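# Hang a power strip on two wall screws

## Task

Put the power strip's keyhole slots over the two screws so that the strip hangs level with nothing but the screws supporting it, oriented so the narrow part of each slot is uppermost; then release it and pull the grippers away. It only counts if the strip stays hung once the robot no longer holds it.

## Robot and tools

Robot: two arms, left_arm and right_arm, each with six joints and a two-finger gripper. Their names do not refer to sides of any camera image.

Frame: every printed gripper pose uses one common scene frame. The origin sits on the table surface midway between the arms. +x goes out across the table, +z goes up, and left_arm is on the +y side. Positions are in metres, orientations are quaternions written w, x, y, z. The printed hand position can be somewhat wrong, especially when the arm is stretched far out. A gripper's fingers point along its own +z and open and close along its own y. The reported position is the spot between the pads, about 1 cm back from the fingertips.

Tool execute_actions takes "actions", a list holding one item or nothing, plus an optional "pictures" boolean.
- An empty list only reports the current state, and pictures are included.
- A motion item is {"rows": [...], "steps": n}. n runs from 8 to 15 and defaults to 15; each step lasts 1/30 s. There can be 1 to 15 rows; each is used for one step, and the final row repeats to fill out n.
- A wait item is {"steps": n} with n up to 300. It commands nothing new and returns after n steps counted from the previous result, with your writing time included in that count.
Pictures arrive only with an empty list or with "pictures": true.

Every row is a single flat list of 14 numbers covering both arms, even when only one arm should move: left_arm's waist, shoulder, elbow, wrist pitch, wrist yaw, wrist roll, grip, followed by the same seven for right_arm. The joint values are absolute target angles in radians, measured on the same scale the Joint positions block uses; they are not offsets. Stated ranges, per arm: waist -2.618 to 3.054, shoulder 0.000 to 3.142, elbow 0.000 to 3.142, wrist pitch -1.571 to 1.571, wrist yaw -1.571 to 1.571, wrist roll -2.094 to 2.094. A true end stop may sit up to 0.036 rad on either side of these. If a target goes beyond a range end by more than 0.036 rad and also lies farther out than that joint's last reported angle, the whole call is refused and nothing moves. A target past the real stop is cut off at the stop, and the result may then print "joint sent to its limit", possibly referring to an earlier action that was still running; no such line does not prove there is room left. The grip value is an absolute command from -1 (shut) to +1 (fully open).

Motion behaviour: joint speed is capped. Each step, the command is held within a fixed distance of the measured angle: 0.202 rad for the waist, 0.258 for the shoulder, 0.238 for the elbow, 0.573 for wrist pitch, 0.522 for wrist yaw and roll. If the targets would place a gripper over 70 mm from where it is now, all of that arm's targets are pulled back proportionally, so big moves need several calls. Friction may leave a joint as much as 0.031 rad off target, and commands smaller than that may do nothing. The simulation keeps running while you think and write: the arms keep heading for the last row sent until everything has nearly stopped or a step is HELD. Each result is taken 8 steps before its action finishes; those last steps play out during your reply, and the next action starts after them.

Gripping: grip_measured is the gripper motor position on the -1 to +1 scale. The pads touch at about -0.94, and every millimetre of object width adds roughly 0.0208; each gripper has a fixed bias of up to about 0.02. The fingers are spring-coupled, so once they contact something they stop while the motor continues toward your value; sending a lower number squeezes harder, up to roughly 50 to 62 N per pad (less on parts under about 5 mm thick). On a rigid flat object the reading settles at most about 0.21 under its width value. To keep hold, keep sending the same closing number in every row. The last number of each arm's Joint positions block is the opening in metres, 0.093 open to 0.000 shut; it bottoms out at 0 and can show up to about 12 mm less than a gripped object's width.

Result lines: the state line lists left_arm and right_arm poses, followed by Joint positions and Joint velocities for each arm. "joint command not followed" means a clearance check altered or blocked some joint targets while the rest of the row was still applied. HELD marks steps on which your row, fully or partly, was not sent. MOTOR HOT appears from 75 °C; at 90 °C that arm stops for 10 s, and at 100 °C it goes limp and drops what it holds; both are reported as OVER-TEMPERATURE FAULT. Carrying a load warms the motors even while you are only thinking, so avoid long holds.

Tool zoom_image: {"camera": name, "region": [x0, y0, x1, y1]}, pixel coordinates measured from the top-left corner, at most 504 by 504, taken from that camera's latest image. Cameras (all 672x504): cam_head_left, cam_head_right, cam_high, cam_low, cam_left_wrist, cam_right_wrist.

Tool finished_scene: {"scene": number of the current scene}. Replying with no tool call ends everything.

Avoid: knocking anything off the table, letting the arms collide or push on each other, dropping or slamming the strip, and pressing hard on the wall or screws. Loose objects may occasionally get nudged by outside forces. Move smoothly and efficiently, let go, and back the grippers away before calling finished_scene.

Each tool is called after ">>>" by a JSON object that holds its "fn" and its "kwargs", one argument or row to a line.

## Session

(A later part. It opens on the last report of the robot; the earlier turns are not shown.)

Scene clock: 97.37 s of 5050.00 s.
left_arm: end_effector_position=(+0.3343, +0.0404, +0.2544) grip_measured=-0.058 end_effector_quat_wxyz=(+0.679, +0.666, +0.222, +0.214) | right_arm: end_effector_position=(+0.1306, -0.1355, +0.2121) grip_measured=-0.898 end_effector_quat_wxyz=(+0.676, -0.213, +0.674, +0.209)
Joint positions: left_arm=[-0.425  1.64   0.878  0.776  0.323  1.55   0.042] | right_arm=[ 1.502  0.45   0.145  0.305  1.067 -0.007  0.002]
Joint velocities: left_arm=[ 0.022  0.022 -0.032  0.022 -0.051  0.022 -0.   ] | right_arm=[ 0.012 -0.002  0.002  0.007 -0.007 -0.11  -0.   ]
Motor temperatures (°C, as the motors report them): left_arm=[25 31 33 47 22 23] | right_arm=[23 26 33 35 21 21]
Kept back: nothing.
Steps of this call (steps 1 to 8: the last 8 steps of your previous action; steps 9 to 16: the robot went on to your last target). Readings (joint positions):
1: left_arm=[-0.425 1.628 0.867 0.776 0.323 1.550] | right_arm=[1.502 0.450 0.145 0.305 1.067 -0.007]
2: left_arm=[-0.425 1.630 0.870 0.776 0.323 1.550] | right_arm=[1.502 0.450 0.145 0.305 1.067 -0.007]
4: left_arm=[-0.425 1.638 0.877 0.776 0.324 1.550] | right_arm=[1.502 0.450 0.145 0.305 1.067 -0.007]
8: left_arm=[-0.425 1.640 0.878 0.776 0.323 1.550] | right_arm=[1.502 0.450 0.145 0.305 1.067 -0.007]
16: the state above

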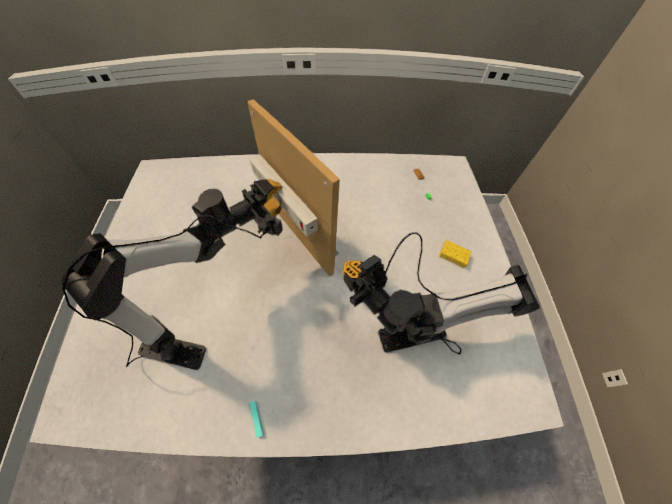

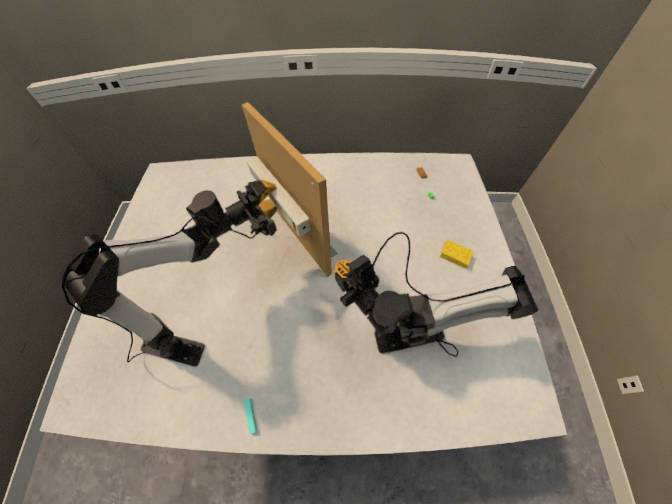

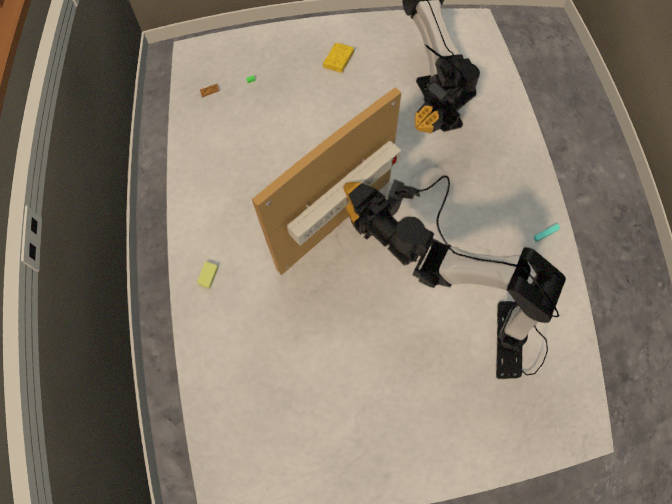

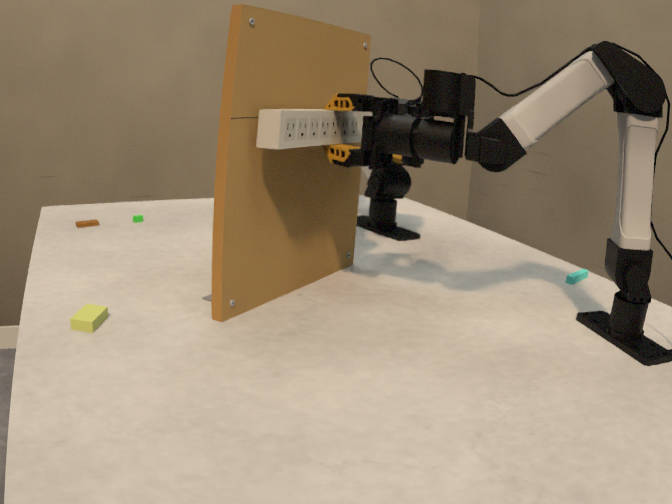

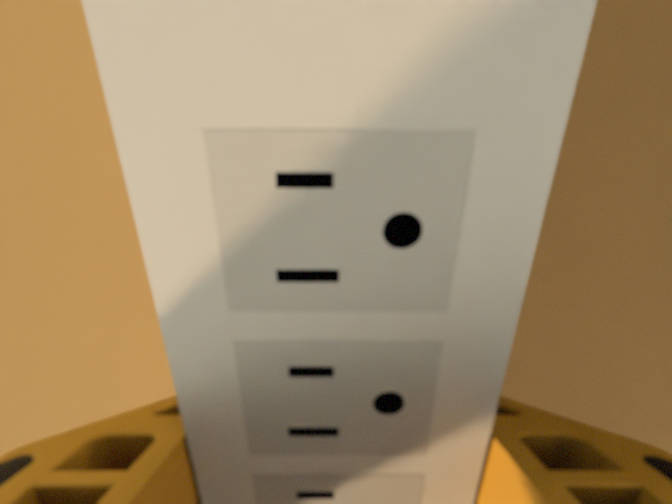

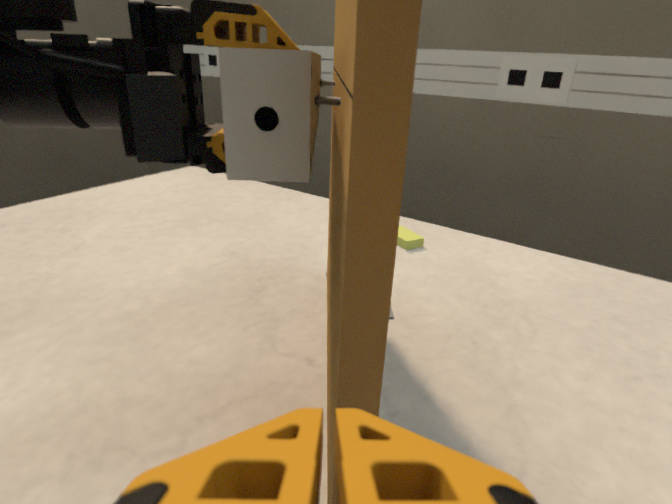

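>>> {"fn": "execute_actions", "kwargs": {
  "actions": [
    {"rows": [[-0.413,1.627,0.941,0.918,0.334,1.544,-0.3,1.511,0.431,0.135,0.302,1.079,0,1],[-0.413,1.618,0.924,0.921,0.334,1.544,-0.3,1.508,0.434,0.140,0.299,1.075,0,1],[-0.413,1.610,0.908,0.924,0.334,1.544,-0.3,1.502,0.438,0.149,0.295,1.070,0,1],[-0.413,1.603,0.893,0.926,0.334,1.544,-0.3,1.495,0.444,0.161,0.288,1.063,0,1],[-0.413,1.600,0.8905,0.926,0.334,1.544,-0.3,1.487,0.451,0.176,0.281,1.053,0,1],[-0.413,1.597,0.888,0.926,0.334,1.544,-0.3,1.477,0.459,0.194,0.272,1.043,0,1],[-0.413,1.594,0.8855,0.926,0.334,1.544,-0.3,1.465,0.469,0.213,0.261,1.030,0,1],[-0.413,1.591,0.883,0.926,0.334,1.544,-0.3,1.452,0.479,0.235,0.250,1.017,0,1],[-0.413,1.588,0.8805,0.926,0.334,1.544,-0.3,1.438,0.491,0.259,0.238,1.002,0,1],[-0.413,1.585,0.878,0.926,0.334,1.544,-0.3,1.424,0.503,0.284,0.225,0.987,0,1],[-0.413,1.583,0.8765,0.926,0.334,1.544,-0.3,1.408,0.516,0.310,0.211,0.970,0,1],[-0.413,1.583,0.8765,0.926,0.334,1.544,-0.3,1.392,0.529,0.338,0.197,0.953,0,1],[-0.413,1.583,0.8765,0.926,0.334,1.544,-0.3,1.375,0.543,0.366,0.182,0.936,0,1],[-0.413,1.583,0.8765,0.926,0.334,1.544,-0.3,1.359,0.556,0.395,0.168,0.918,0,1],[-0.413,1.583,0.8765,0.926,0.334,1.544,-0.3,1.342,0.571,0.424,0.153,0.900,0,1]], "steps": 15}
  ]
}}

>>> {"fn": "execute_actions", "kwargs": {
  "actions": [
    {"rows": [[-0.413,1.583,0.8765,0.926,0.334,1.544,-0.3,1.324,0.585,0.453,0.137,0.882,0,1],[-0.413,1.583,0.8765,0.926,0.334,1.544,-0.3,1.308,0.598,0.482,0.123,0.864,0,1],[-0.413,1.583,0.8765,0.926,0.334,1.544,-0.3,1.291,0.612,0.510,0.108,0.847,0,1],[-0.413,1.583,0.8765,0.926,0.334,1.544,-0.3,1.275,0.625,0.538,0.094,0.830,0,1],[-0.413,1.583,0.8765,0.926,0.334,1.544,-0.3,1.259,0.638,0.564,0.080,0.813,0,1],[-0.413,1.583,0.8765,0.926,0.334,1.544,-0.3,1.245,0.650,0.589,0.067,0.798,0,1],[-0.413,1.583,0.8765,0.926,0.334,1.544,-0.3,1.231,0.662,0.613,0.055,0.783,0,1],[-0.413,1.583,0.8765,0.926,0.334,1.544,-0.3,1.218,0.672,0.635,0.044,0.770,0,1],[-0.413,1.583,0.8765,0.926,0.334,1.544,-0.3,1.206,0.682,0.654,0.033,0.757,0,1],[-0.413,1.583,0.8765,0.926,0.334,1.544,-0.3,1.196,0.690,0.672,0.024,0.747,0,1],[-0.413,1.583,0.8765,0.926,0.334,1.544,-0.3,1.188,0.697,0.687,0.017,0.737,0,1],[-0.413,1.583,0.8765,0.926,0.334,1.544,-0.3,1.181,0.703,0.699,0.010,0.730,0,1],[-0.413,1.583,0.8765,0.926,0.334,1.544,-0.3,1.175,0.707,0.708,0.006,0.725,0,1],[-0.413,1.583,0.8765,0.926,0.334,1.544,-0.3,1.172,0.710,0.713,0.003,0.721,0,1],[-0.413,1.583,0.8765,0.926,0.334,1.544,-0.3,1.171,0.711,0.715,0.002,0.720,0,1]], "steps": 15}
  ]
}}

>>> {"fn": "execute_actions", "kwargs": {
  "actions": [
    {"steps": 18}
  ],
  "pictures": true
}}

>>> {"fn": "zoom_image", "kwargs": {
  "camera": "cam_right_wrist",
  "region": [250, 200, 400, 440]
}}

Scene clock: 100.57 s of 5050.00 s.
left_arm: end_effector_position=(+0.3341, +0.0411, +0.2536) grip_measured=-0.058 end_effector_quat_wxyz=(+0.679, +0.666, +0.222, +0.214) | right_arm: end_effector_position=(+0.1324, -0.1359, +0.2143) grip_measured=+0.926 end_effector_quat_wxyz=(+0.675, -0.215, +0.675, +0.204)
Joint positions: left_arm=[-0.424  1.64   0.874  0.781  0.323  1.55   0.042] | right_arm=[ 1.491  0.45   0.16   0.281  1.061 -0.007  0.09 ]
Joint velocities: left_arm=[ 0.002 -0.017 -0.022  0.022 -0.007 -0.022  0.001] | right_arm=[-0.247 -0.007  0.305 -0.271 -0.081  0.037  0.136]
Motor temperatures (°C, as the motors report them): left_arm=[25 31 35 48 22 23] | right_arm=[23 26 33 35 21 21]
Steps of this call (steps 1 to 15: the robot went on to your last target; steps 16 to 89: nothing new was sent; steps 90 to 96: the first 7 steps of this action). Readings (joint positions):
90: left_arm=[-0.425 1.640 0.878 0.776 0.323 1.550] | right_arm=[1.502 0.450 0.145 0.305 1.067 -0.007]
91: left_arm=[-0.425 1.640 0.878 0.776 0.323 1.550] | right_arm=[1.502 0.450 0.145 0.305 1.067 -0.007]
93: left_arm=[-0.425 1.640 0.878 0.776 0.323 1.550] | right_arm=[1.502 0.450 0.145 0.302 1.067 -0.007]
96: the state above

Scene clock: 101.07 s of 5050.00 s.
left_arm: end_effector_position=(+0.3327, +0.0424, +0.2463) grip_measured=-0.058 end_effector_quat_wxyz=(+0.674, +0.671, +0.226, +0.211) | right_arm: end_effector_position=(+0.1623, -0.1218, +0.3193) grip_measured=+0.992 end_effector_quat_wxyz=(+0.686, -0.185, +0.671, +0.213)
Joint positions: left_arm=[-0.423  1.64   0.858  0.779  0.324  1.55   0.042] | right_arm=[ 1.264  0.62   0.553  0.115  0.864 -0.005  0.093]
Joint velocities: left_arm=[-0.007 -0.017  0.007 -0.022 -0.022 -0.007  0.   ] | right_arm=[-0.447  0.349  0.725 -0.359 -0.432 -0.022 -0.001]
Motor temperatures (°C, as the motors report them): left_arm=[25 31 35 48 22 23] | right_arm=[23 26 33 35 21 21]
Steps of this call (steps 1 to 8: the last 8 steps of your previous action; steps 9 to 15: the first 7 steps of this action). Readings (joint positions):
9: left_arm=[-0.423 1.640 0.859 0.780 0.324 1.550] | right_arm=[1.362 0.539 0.385 0.193 0.961 -0.006]
10: left_arm=[-0.423 1.640 0.858 0.779 0.324 1.550] | right_arm=[1.344 0.553 0.414 0.180 0.945 -0.006]
12: left_arm=[-0.423 1.640 0.858 0.779 0.324 1.550] | right_arm=[1.311 0.581 0.472 0.154 0.912 -0.005]
15: the state above

Scene clock: 101.67 s of 5050.00 s.
left_arm: end_effector_position=(+0.3327, +0.0424, +0.2463) grip_measured=-0.058 end_effector_quat_wxyz=(+0.674, +0.671, +0.226, +0.211) | right_arm: end_effector_position=(+0.1702, -0.1102, +0.3461) grip_measured=+0.992 end_effector_quat_wxyz=(+0.677, -0.211, +0.671, +0.217)
Joint positions: left_arm=[-0.423  1.64   0.858  0.779  0.324  1.55   0.042] | right_arm=[ 1.18   0.689  0.696  0.008  0.736 -0.005  0.093]
Joint velocities: left_arm=[-0.007 -0.022 -0.012  0.037 -0.007  0.007  0.001] | right_arm=[ 0.007 -0.002 -0.012 -0.066  0.051 -0.081 -0.   ]
Motor temperatures (°C, as the motors report them): left_arm=[25 31 35 48 22 23] | right_arm=[23 26 33 35 21 21]
Kept back: nothing.
Steps of this call (steps 1 to 8: the last 8 steps of your previous action; steps 9 to 18: the robot went on to your last target). Readings (joint positions):
1: left_arm=[-0.423 1.640 0.858 0.779 0.324 1.550] | right_arm=[1.249 0.632 0.577 0.103 0.848 -0.005]
2: left_arm=[-0.423 1.640 0.858 0.779 0.324 1.550] | right_arm=[1.236 0.643 0.601 0.091 0.833 -0.005]
4: left_arm=[-0.423 1.640 0.858 0.779 0.324 1.550] | right_arm=[1.212 0.662 0.641 0.070 0.806 -0.005]
8: left_arm=[-0.423 1.640 0.858 0.779 0.324 1.550] | right_arm=[1.185 0.685 0.690 0.039 0.765 -0.005]
18: the state above

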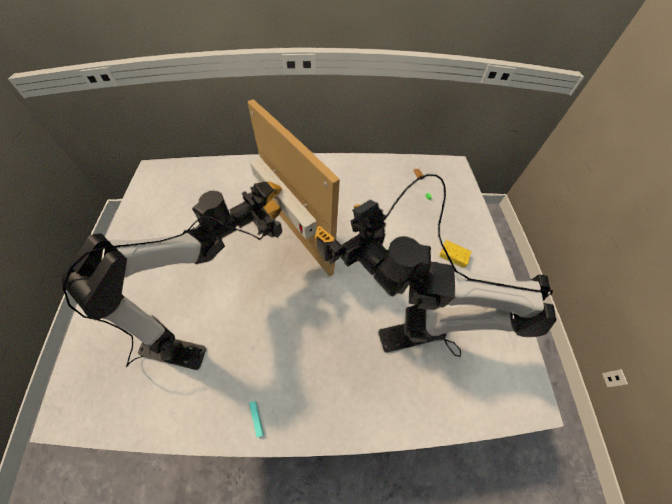

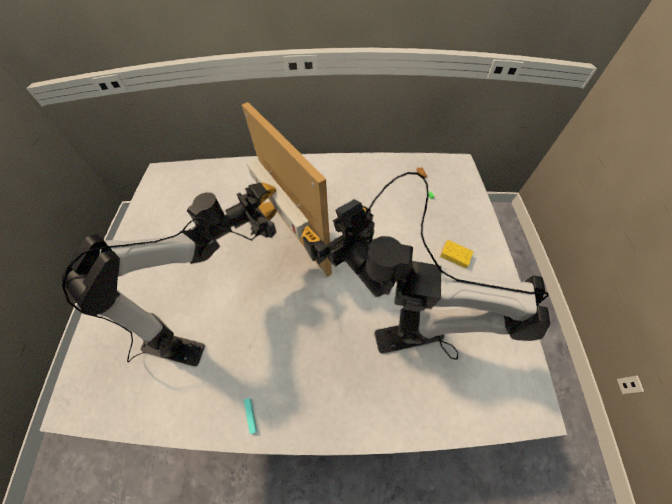

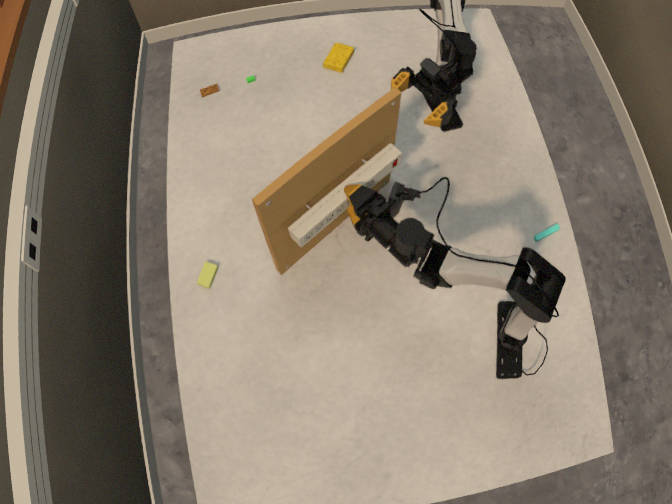

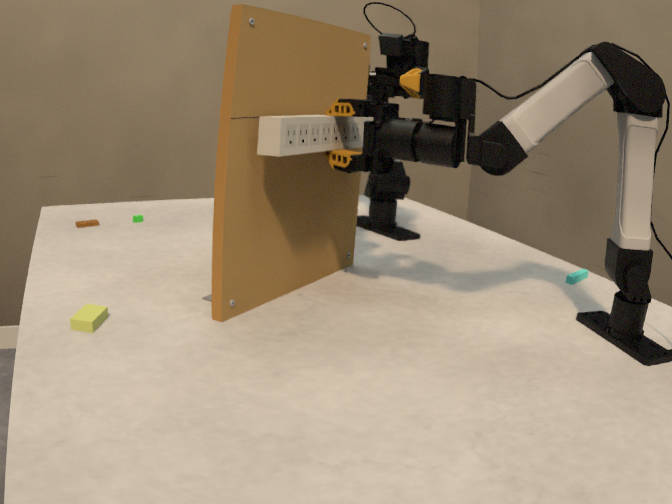

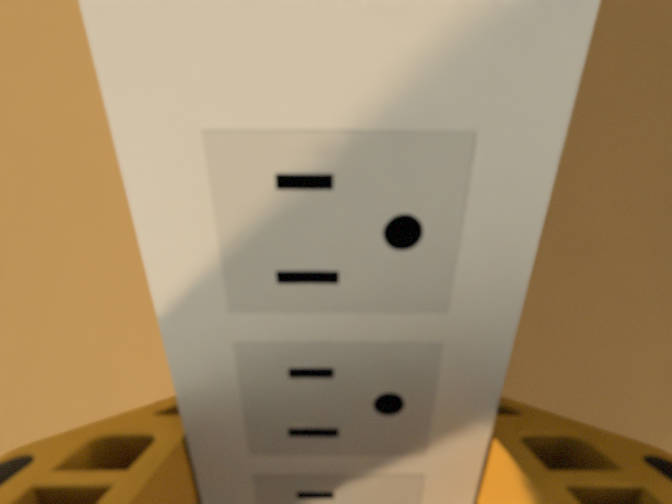

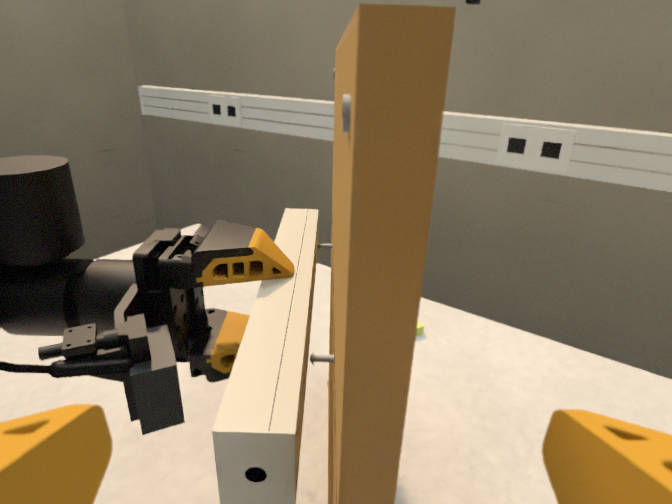

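Region (250, 200, 400, 440) of cam_right_wrist's 672x504 image, scaled by 2.100, with more detail than that image has; it fills the left 315 columns of this view, and the rest is white.

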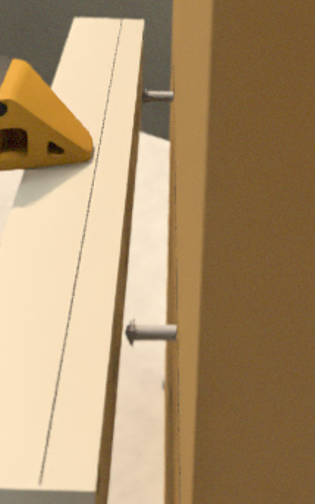

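>>> {"fn": "execute_actions", "kwargs": {
  "actions": [
    {"rows": [[-0.413,1.575,0.878,0.900,0.334,1.544,-0.3,1.171,0.711,0.715,0.002,0.720,0,1],[-0.413,1.570,0.878,0.893,0.334,1.544,-0.3,1.171,0.711,0.715,0.002,0.720,0,1],[-0.413,1.568,0.878,0.890,0.334,1.544,-0.3,1.171,0.711,0.715,0.002,0.720,0,1],[-0.413,1.566,0.878,0.887,0.334,1.544,-0.3,1.171,0.711,0.715,0.002,0.720,0,1],[-0.413,1.564,0.878,0.885,0.334,1.544,-0.3,1.171,0.711,0.715,0.002,0.720,0,1],[-0.413,1.563,0.878,0.885,0.334,1.544,-0.3,1.171,0.711,0.715,0.002,0.720,0,1],[-0.413,1.563,0.878,0.885,0.334,1.544,-0.3,1.171,0.711,0.715,0.002,0.720,0,1],[-0.413,1.563,0.878,0.885,0.334,1.544,-0.3,1.171,0.711,0.715,0.002,0.720,0,1]], "steps": 8}
  ]
}}

>>> {"fn": "execute_actions", "kwargs": {
  "actions": [
    {"rows": [[-0.413,1.580,0.882,0.895,0.334,1.544,-0.3,1.171,0.711,0.715,0.002,0.720,0,1]], "steps": 12}
  ]
}}

Scene clock: 102.93 s of 5050.00 s.
left_arm: end_effector_position=(+0.3327, +0.0424, +0.2463) grip_measured=-0.058 end_effector_quat_wxyz=(+0.674, +0.671, +0.226, +0.211) | right_arm: end_effector_position=(+0.1699, -0.1097, +0.3453) grip_measured=+0.992 end_effector_quat_wxyz=(+0.676, -0.214, +0.671, +0.217)
Joint positions: left_arm=[-0.423  1.64   0.858  0.779  0.324  1.55   0.042] | right_arm=[ 1.18   0.689  0.696  0.004  0.733 -0.005  0.093]
Joint velocities: left_arm=[-0.002  0.017 -0.012 -0.007  0.022 -0.007 -0.   ] | right_arm=[-0.007 -0.012 -0.007  0.022 -0.022  0.066 -0.   ]
Motor temperatures (°C, as the motors report them): left_arm=[25 31 35 48 22 23] | right_arm=[23 26 33 35 21 21]
Kept back: the last 8 steps of this action.
Steps of this call (steps 1 to 15: the robot went on to your last target; steps 16 to 38: nothing new was sent). Readings (joint positions):
1: left_arm=[-0.423 1.640 0.858 0.779 0.324 1.550] | right_arm=[1.180 0.689 0.696 0.007 0.736 -0.005]
2: left_arm=[-0.423 1.640 0.858 0.779 0.324 1.550] | right_arm=[1.180 0.689 0.696 0.006 0.735 -0.005]
4: left_arm=[-0.423 1.640 0.858 0.779 0.324 1.550] | right_arm=[1.180 0.689 0.696 0.006 0.735 -0.005]
8: left_arm=[-0.423 1.640 0.858 0.779 0.324 1.550] | right_arm=[1.180 0.689 0.696 0.004 0.734 -0.005]
38: the state above

Scene clock: 103.33 s of 5050.00 s.
left_arm: end_effector_position=(+0.3302, +0.0441, +0.2500) grip_measured=-0.058 end_effector_quat_wxyz=(+0.672, +0.672, +0.227, +0.210) | right_arm: end_effector_position=(+0.1699, -0.1097, +0.3453) grip_measured=+0.992 end_effector_quat_wxyz=(+0.676, -0.214, +0.671, +0.217)
Joint positions: left_arm=[-0.423  1.618  0.858  0.751  0.324  1.55   0.042] | right_arm=[ 1.18   0.689  0.696  0.004  0.733 -0.005  0.093]
Joint velocities: left_arm=[-0.007  0.012 -0.022 -0.007  0.007 -0.007  0.   ] | right_arm=[-0.012  0.007 -0.002 -0.051 -0.007 -0.022 -0.   ]
Motor temperatures (°C, as the motors report them): left_arm=[25 31 35 49 22 23] | right_arm=[23 26 33 35 21 21]
Steps of this call (steps 1 to 8: the last 8 steps of your previous action; steps 9 to 12: the first 4 steps of this action). Readings (joint positions):
9: left_arm=[-0.423 1.618 0.858 0.752 0.324 1.550] | right_arm=[1.180 0.689 0.696 0.004 0.733 -0.005]
10: left_arm=[-0.423 1.618 0.858 0.753 0.324 1.550] | right_arm=[1.180 0.689 0.696 0.004 0.733 -0.005]
12: the state above

>>> {"fn": "execute_actions", "kwargs": {
  "actions": [
    {"rows": [[-0.413,1.585,0.882,0.905,0.334,1.544,-0.3,1.171,0.711,0.715,0.002,0.720,0,1],[-0.413,1.589,0.882,0.912,0.334,1.544,-0.3,1.171,0.711,0.715,0.002,0.720,0,1],[-0.413,1.589,0.882,0.918,0.334,1.544,-0.3,1.171,0.711,0.715,0.002,0.720,0,1],[-0.413,1.589,0.882,0.923,0.334,1.544,-0.3,1.171,0.711,0.715,0.002,0.720,0,1],[-0.413,1.589,0.882,0.928,0.334,1.544,-0.3,1.171,0.711,0.715,0.002,0.720,0,1],[-0.413,1.589,0.882,0.932,0.334,1.544,-0.3,1.171,0.711,0.715,0.002,0.720,0,1],[-0.413,1.589,0.882,0.935,0.334,1.544,-0.3,1.171,0.711,0.715,0.002,0.720,0,1],[-0.413,1.589,0.882,0.9375,0.334,1.544,-0.3,1.171,0.711,0.715,0.002,0.720,0,1]], "steps": 10}
  ]
}}

>>> {"fn": "execute_actions", "kwargs": {
  "actions": [
    {"steps": 18}
  ],
  "pictures": true
}}

>>> {"fn": "zoom_image", "kwargs": {
  "camera": "cam_right_wrist",
  "region": [275, 310, 355, 400]
}}

>>> {"fn": "zoom_image", "kwargs": {
  "camera": "cam_right_wrist",
  "region": [285, 195, 355, 275]
}}

Scene clock: 104.07 s of 5050.00 s.
left_arm: end_effector_position=(+0.3302, +0.0441, +0.2500) grip_measured=-0.058 end_effector_quat_wxyz=(+0.672, +0.673, +0.228, +0.210) | right_arm: end_effector_position=(+0.1699, -0.1097, +0.3452) grip_measured=+0.992 end_effector_quat_wxyz=(+0.676, -0.214, +0.671, +0.217)
Joint positions: left_arm=[-0.423  1.618  0.858  0.751  0.324  1.55   0.042] | right_arm=[ 1.18   0.689  0.696  0.004  0.733 -0.005  0.093]
Joint velocities: left_arm=[-0.017 -0.002  0.022 -0.081 -0.037 -0.066 -0.001] | right_arm=[-0.007  0.002 -0.027 -0.022  0.125  0.022 -0.   ]
Motor temperatures (°C, as the motors report them): left_arm=[25 32 35 49 22 23] | right_arm=[23 26 34 35 21 21]
Steps of this call (steps 1 to 8: the last 8 steps of your previous action; steps 9 to 15: the robot went on to your last target; steps 16 to 20: nothing new was sent; steps 21 to 22: the first 2 steps of this action). Readings (joint positions):
21: left_arm=[-0.423 1.618 0.858 0.751 0.324 1.550] | right_arm=[1.180 0.689 0.696 0.004 0.733 -0.005]
22: the state above

Scene clock: 104.67 s of 5050.00 s.
left_arm: end_effector_position=(+0.3302, +0.0442, +0.2564) grip_measured=-0.058 end_effector_quat_wxyz=(+0.680, +0.665, +0.222, +0.215) | right_arm: end_effector_position=(+0.1699, -0.1097, +0.3452) grip_measured=+0.992 end_effector_quat_wxyz=(+0.676, -0.214, +0.671, +0.217)
Joint positions: left_arm=[-0.423  1.618  0.858  0.778  0.324  1.55   0.042] | right_arm=[ 1.18   0.689  0.696  0.004  0.733 -0.005  0.093]
Joint velocities: left_arm=[ 0.002  0.002  0.002  0.007 -0.081 -0.081 -0.   ] | right_arm=[-0.002 -0.007  0.017 -0.037 -0.051 -0.007 -0.001]
Motor temperatures (°C, as the motors report them): left_arm=[25 32 35 49 22 23] | right_arm=[23 26 34 35 21 21]
Kept back: nothing.
Steps of this call (steps 1 to 8: the last 8 steps of your previous action; steps 9 to 18: the robot went on to your last target). Readings (joint positions):
1: left_arm=[-0.423 1.618 0.858 0.752 0.324 1.550] | right_arm=[1.180 0.689 0.696 0.004 0.733 -0.005]
2: left_arm=[-0.423 1.618 0.858 0.753 0.324 1.550] | right_arm=[1.180 0.689 0.696 0.004 0.733 -0.005]
4: left_arm=[-0.423 1.618 0.858 0.757 0.324 1.550] | right_arm=[1.180 0.689 0.696 0.004 0.733 -0.005]
8: left_arm=[-0.423 1.618 0.858 0.770 0.324 1.550] | right_arm=[1.180 0.689 0.696 0.004 0.733 -0.005]
18: the state above

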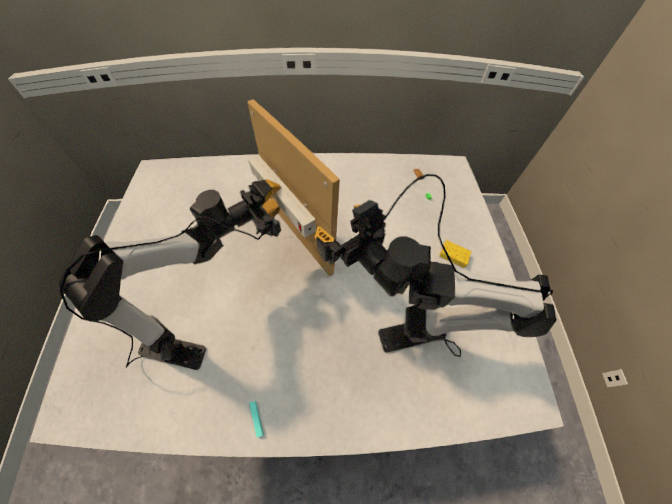

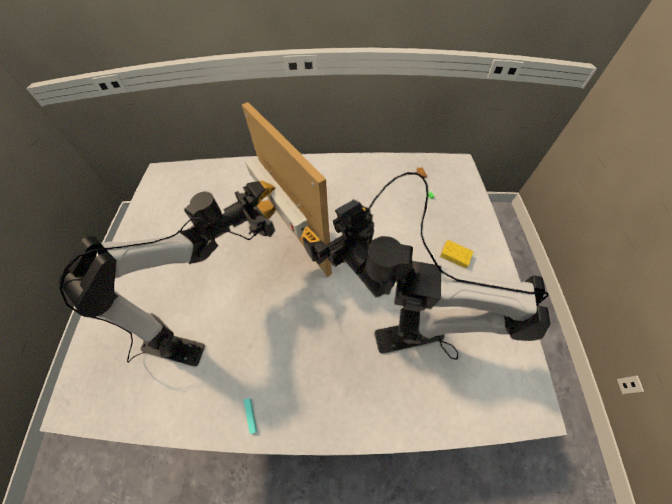

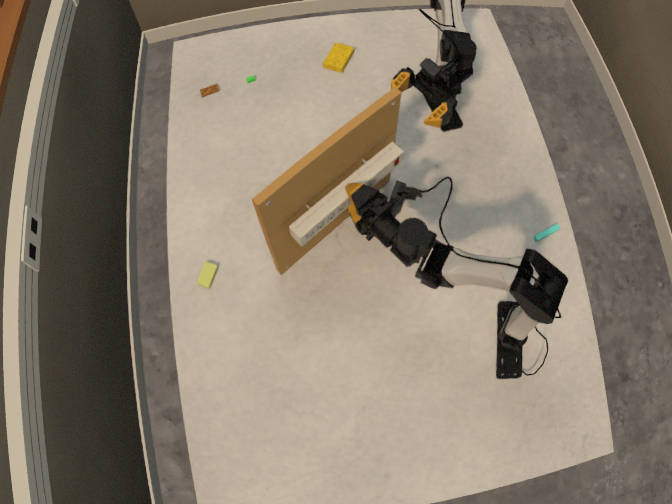

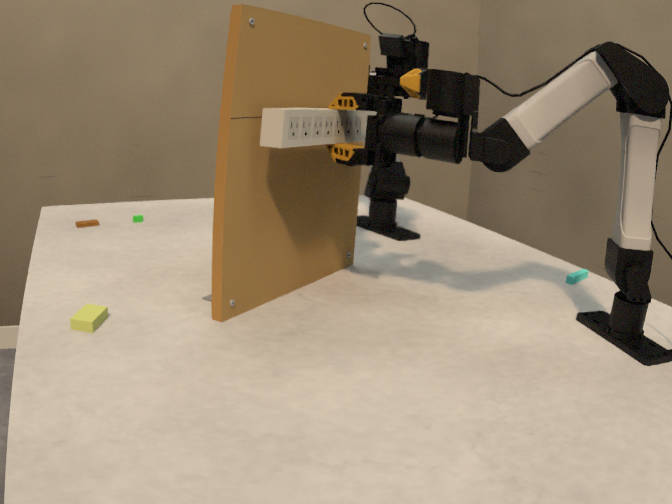

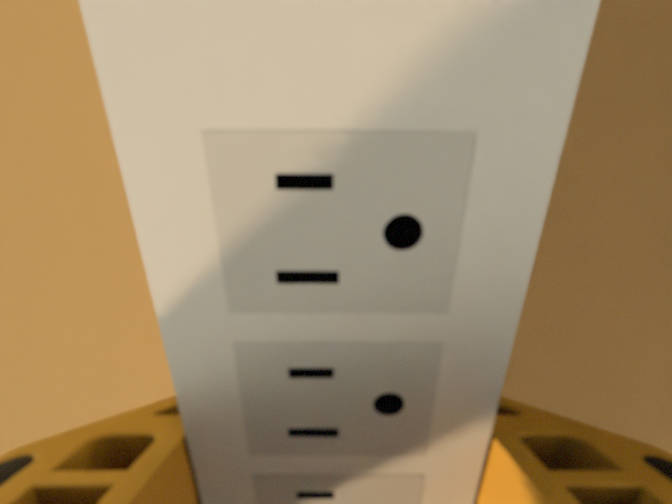

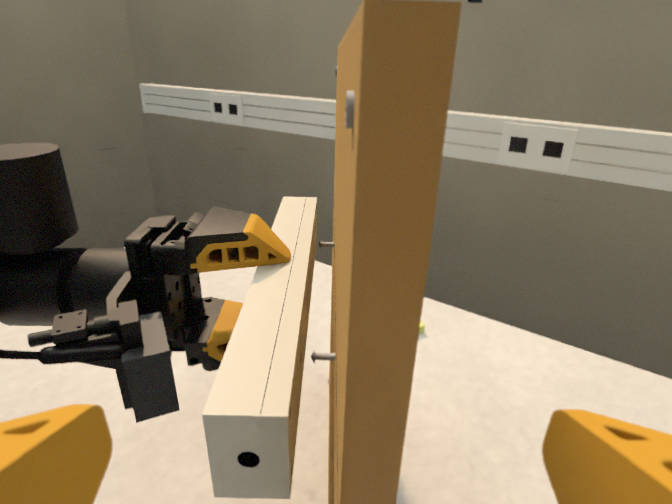

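Region (275, 310, 355, 400) of cam_right_wrist's 672x504 image, scaled by 5.600, with more detail than that image has.

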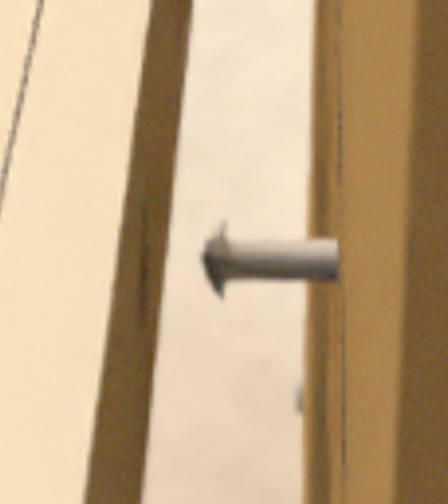

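Region (285, 195, 355, 275) of cam_right_wrist's 672x504 image, scaled by 6.300, with more detail than that image has; it fills the left 441 columns of this view, and the rest is white.

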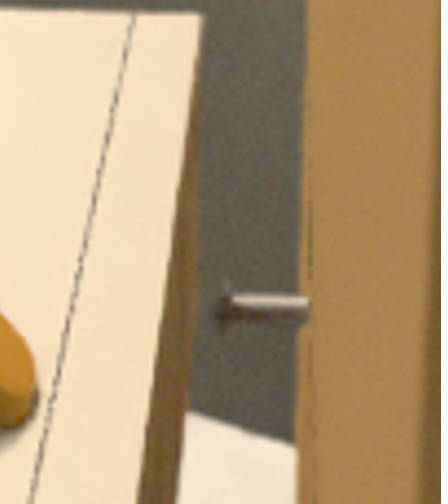

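>>> {"fn": "execute_actions", "kwargs": {
  "actions": [
    {"rows": [[-0.410,1.589,0.890,0.930,0.334,1.544,-0.3,1.171,0.711,0.715,0.002,0.720,0,1],[-0.408,1.589,0.898,0.924,0.334,1.544,-0.3,1.171,0.711,0.715,0.002,0.720,0,1],[-0.4065,1.591,0.904,0.920,0.334,1.544,-0.3,1.171,0.711,0.715,0.002,0.720,0,1]], "steps": 8}
  ]
}}

>>> {"fn": "execute_actions", "kwargs": {
  "actions": [
    {"steps": 14}
  ],
  "pictures": true
}}

>>> {"fn": "zoom_image", "kwargs": {
  "camera": "cam_right_wrist",
  "region": [285, 325, 345, 385]
}}

Scene clock: 105.73 s of 5050.00 s.
left_arm: end_effector_position=(+0.3302, +0.0442, +0.2564) grip_measured=-0.058 end_effector_quat_wxyz=(+0.680, +0.665, +0.222, +0.215) | right_arm: end_effector_position=(+0.1699, -0.1097, +0.3452) grip_measured=+0.992 end_effector_quat_wxyz=(+0.676, -0.214, +0.671, +0.217)
Joint positions: left_arm=[-0.423  1.618  0.858  0.778  0.324  1.55   0.042] | right_arm=[ 1.18   0.689  0.696  0.004  0.733 -0.005  0.093]
Joint velocities: left_arm=[-0.002 -0.017 -0.002 -0.022  0.007  0.066  0.   ] | right_arm=[ 0.002 -0.012  0.012 -0.022 -0.081 -0.022  0.001]
Motor temperatures (°C, as the motors report them): left_arm=[25 32 35 49 22 23] | right_arm=[23 26 34 35 21 21]
Kept back: the last 8 steps of this action.
Steps of this call (steps 1 to 15: the robot went on to your last target; steps 16 to 32: nothing new was sent). Readings (joint positions):
1: left_arm=[-0.423 1.618 0.858 0.778 0.324 1.550] | right_arm=[1.180 0.689 0.696 0.004 0.733 -0.005]
2: left_arm=[-0.423 1.618 0.858 0.778 0.324 1.550] | right_arm=[1.180 0.689 0.696 0.004 0.733 -0.005]
4: left_arm=[-0.423 1.618 0.858 0.778 0.324 1.550] | right_arm=[1.180 0.689 0.696 0.004 0.733 -0.005]
8: left_arm=[-0.423 1.618 0.858 0.778 0.324 1.550] | right_arm=[1.180 0.689 0.696 0.004 0.733 -0.005]
32: the state above

Scene clock: 106.20 s of 5050.00 s.
left_arm: end_effector_position=(+0.3302, +0.0442, +0.2564) grip_measured=-0.058 end_effector_quat_wxyz=(+0.680, +0.665, +0.222, +0.215) | right_arm: end_effector_position=(+0.1699, -0.1097, +0.3452) grip_measured=+0.992 end_effector_quat_wxyz=(+0.676, -0.214, +0.671, +0.217)
Joint positions: left_arm=[-0.423  1.618  0.858  0.778  0.324  1.55   0.042] | right_arm=[ 1.18   0.689  0.696  0.004  0.733 -0.005  0.093]
Joint velocities: left_arm=[-0.002 -0.002  0.002 -0.037 -0.022  0.007 -0.   ] | right_arm=[-0.007 -0.002  0.007  0.037 -0.037 -0.022  0.001]
Motor temperatures (°C, as the motors report them): left_arm=[25 32 35 49 22 23] | right_arm=[23 26 34 35 21 21]
Kept back: nothing.
Steps of this call (steps 1 to 8: the last 8 steps of your previous action; steps 9 to 14: the robot went on to your last target). Readings (joint positions):
1: left_arm=[-0.423 1.618 0.858 0.778 0.324 1.550] | right_arm=[1.180 0.689 0.696 0.004 0.733 -0.005]
2: left_arm=[-0.423 1.618 0.858 0.778 0.324 1.550] | right_arm=[1.180 0.689 0.696 0.004 0.733 -0.005]
4: left_arm=[-0.423 1.618 0.858 0.778 0.324 1.550] | right_arm=[1.180 0.689 0.696 0.004 0.733 -0.005]
8: left_arm=[-0.423 1.618 0.858 0.778 0.324 1.550] | right_arm=[1.180 0.689 0.696 0.004 0.733 -0.005]
14: the state above

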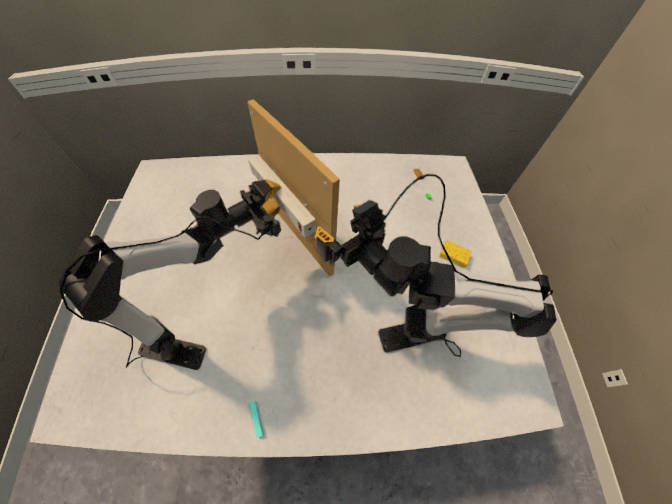

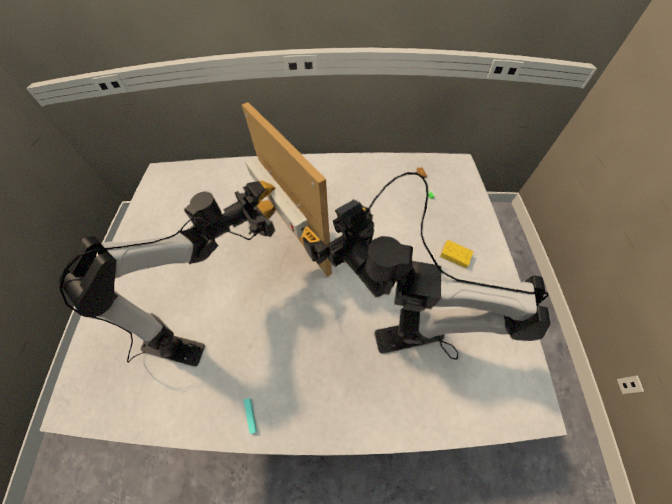

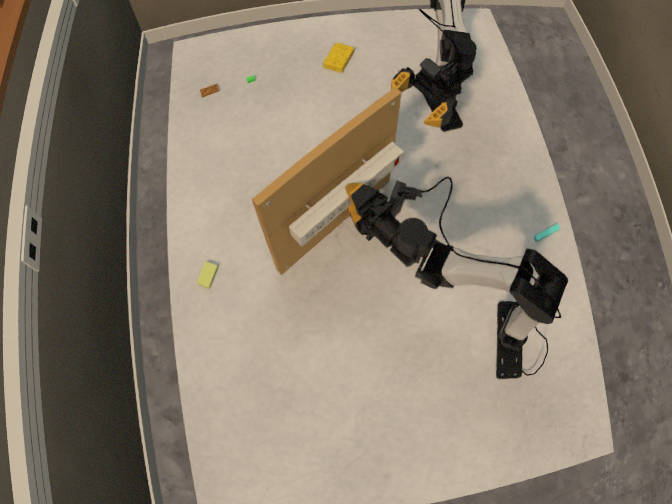

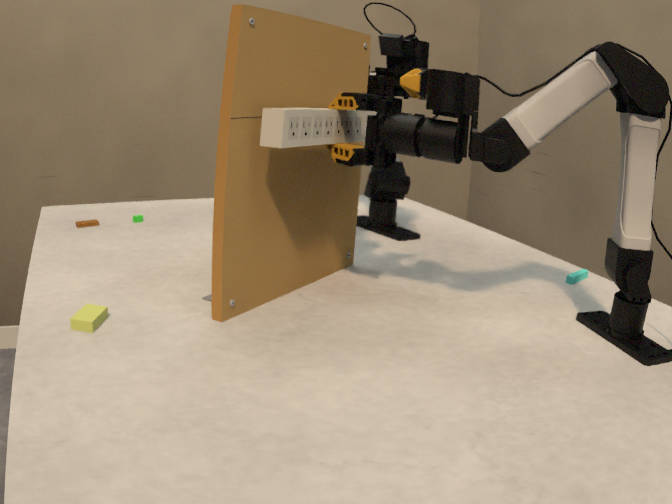

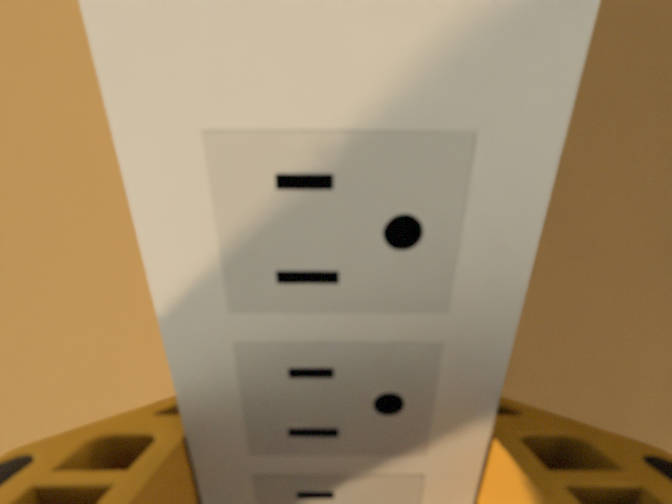

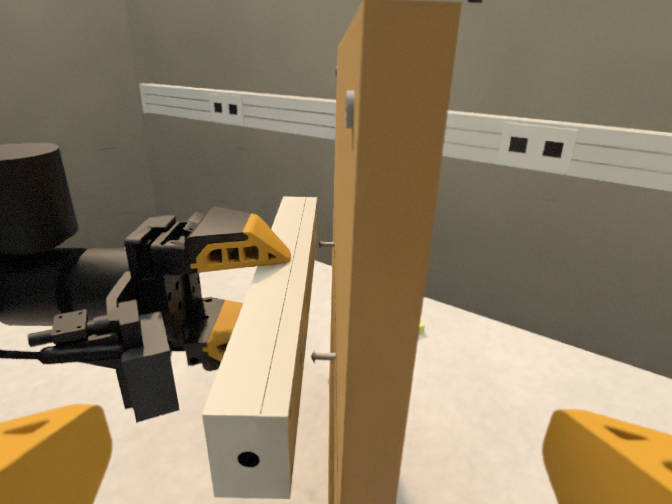

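Region (285, 325, 345, 385) of cam_right_wrist's 672x504 image, scaled by 8.400, with more detail than that image has.

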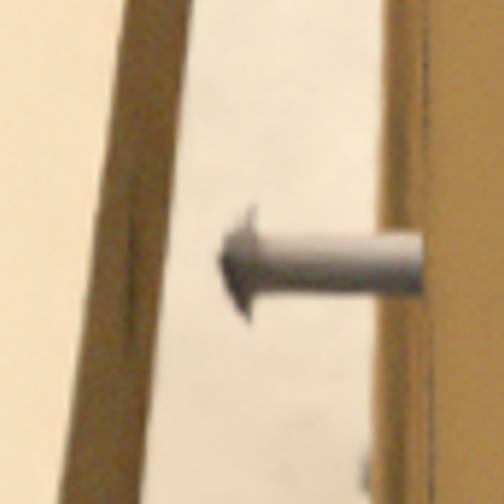

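>>> {"fn": "execute_actions", "kwargs": {
  "actions": [
    {"rows": [[-0.402,1.591,0.904,0.920,0.334,1.544,-0.3,1.171,0.711,0.715,0.002,0.720,0,1],[-0.402,1.591,0.904,0.920,0.334,1.544,-0.3,1.171,0.711,0.715,0.002,0.720,0,1],[-0.4075,1.591,0.904,0.920,0.334,1.544,-0.3,1.171,0.711,0.715,0.002,0.720,0,1]], "steps": 15}
  ]
}}

>>> {"fn": "execute_actions", "kwargs": {
  "actions": [
    {"steps": 4}
  ]
}}

Scene clock: 106.87 s of 5050.00 s.
left_arm: end_effector_position=(+0.3318, +0.0460, +0.2564) grip_measured=-0.058 end_effector_quat_wxyz=(+0.680, +0.664, +0.223, +0.216) | right_arm: end_effector_position=(+0.1699, -0.1097, +0.3452) grip_measured=+0.992 end_effector_quat_wxyz=(+0.676, -0.214, +0.671, +0.217)
Joint positions: left_arm=[-0.418  1.618  0.858  0.778  0.326  1.55   0.042] | right_arm=[ 1.18   0.689  0.696  0.004  0.733 -0.005  0.093]
Joint velocities: left_arm=[-0.032  0.002  0.002 -0.022  0.066  0.007  0.   ] | right_arm=[ 0.007 -0.007  0.007  0.022 -0.007  0.022 -0.001]
Motor temperatures (°C, as the motors report them): left_arm=[25 32 35 50 22 23] | right_arm=[23 26 34 35 21 21]
Steps of this call (steps 1 to 13: the robot went on to your last target; steps 14 to 20: the first 7 steps of this action). Readings (joint positions):
14: left_arm=[-0.422 1.618 0.858 0.778 0.324 1.550] | right_arm=[1.180 0.689 0.696 0.004 0.733 -0.005]
15: left_arm=[-0.421 1.618 0.858 0.778 0.326 1.550] | right_arm=[1.180 0.689 0.696 0.004 0.733 -0.005]
17: left_arm=[-0.418 1.618 0.858 0.778 0.326 1.550] | right_arm=[1.180 0.689 0.696 0.004 0.733 -0.005]
20: the state above

Scene clock: 107.13 s of 5050.00 s.
left_arm: end_effector_position=(+0.3317, +0.0460, +0.2564) grip_measured=-0.058 end_effector_quat_wxyz=(+0.680, +0.665, +0.223, +0.216) | right_arm: end_effector_position=(+0.1699, -0.1097, +0.3452) grip_measured=+0.992 end_effector_quat_wxyz=(+0.676, -0.214, +0.671, +0.217)
Joint positions: left_arm=[-0.418  1.618  0.858  0.778  0.326  1.55   0.042] | right_arm=[ 1.18   0.689  0.696  0.004  0.733 -0.005  0.093]
Joint velocities: left_arm=[-0.002  0.007  0.007 -0.007  0.007 -0.081 -0.   ] | right_arm=[ 0.007  0.002  0.007  0.007 -0.11   0.037 -0.002]
Motor temperatures (°C, as the motors report them): left_arm=[25 32 35 50 22 23] | right_arm=[23 26 34 35 21 21]
Kept back: nothing.
Steps of this call (steps 1 to 8: the last 8 steps of your previous action). Readings (joint positions):
1: left_arm=[-0.418 1.618 0.858 0.778 0.326 1.550] | right_arm=[1.180 0.689 0.696 0.004 0.733 -0.005]
2: left_arm=[-0.418 1.618 0.858 0.778 0.326 1.550] | right_arm=[1.180 0.689 0.696 0.004 0.733 -0.005]
4: left_arm=[-0.418 1.618 0.858 0.778 0.326 1.550] | right_arm=[1.180 0.689 0.696 0.004 0.733 -0.005]
8: the state above


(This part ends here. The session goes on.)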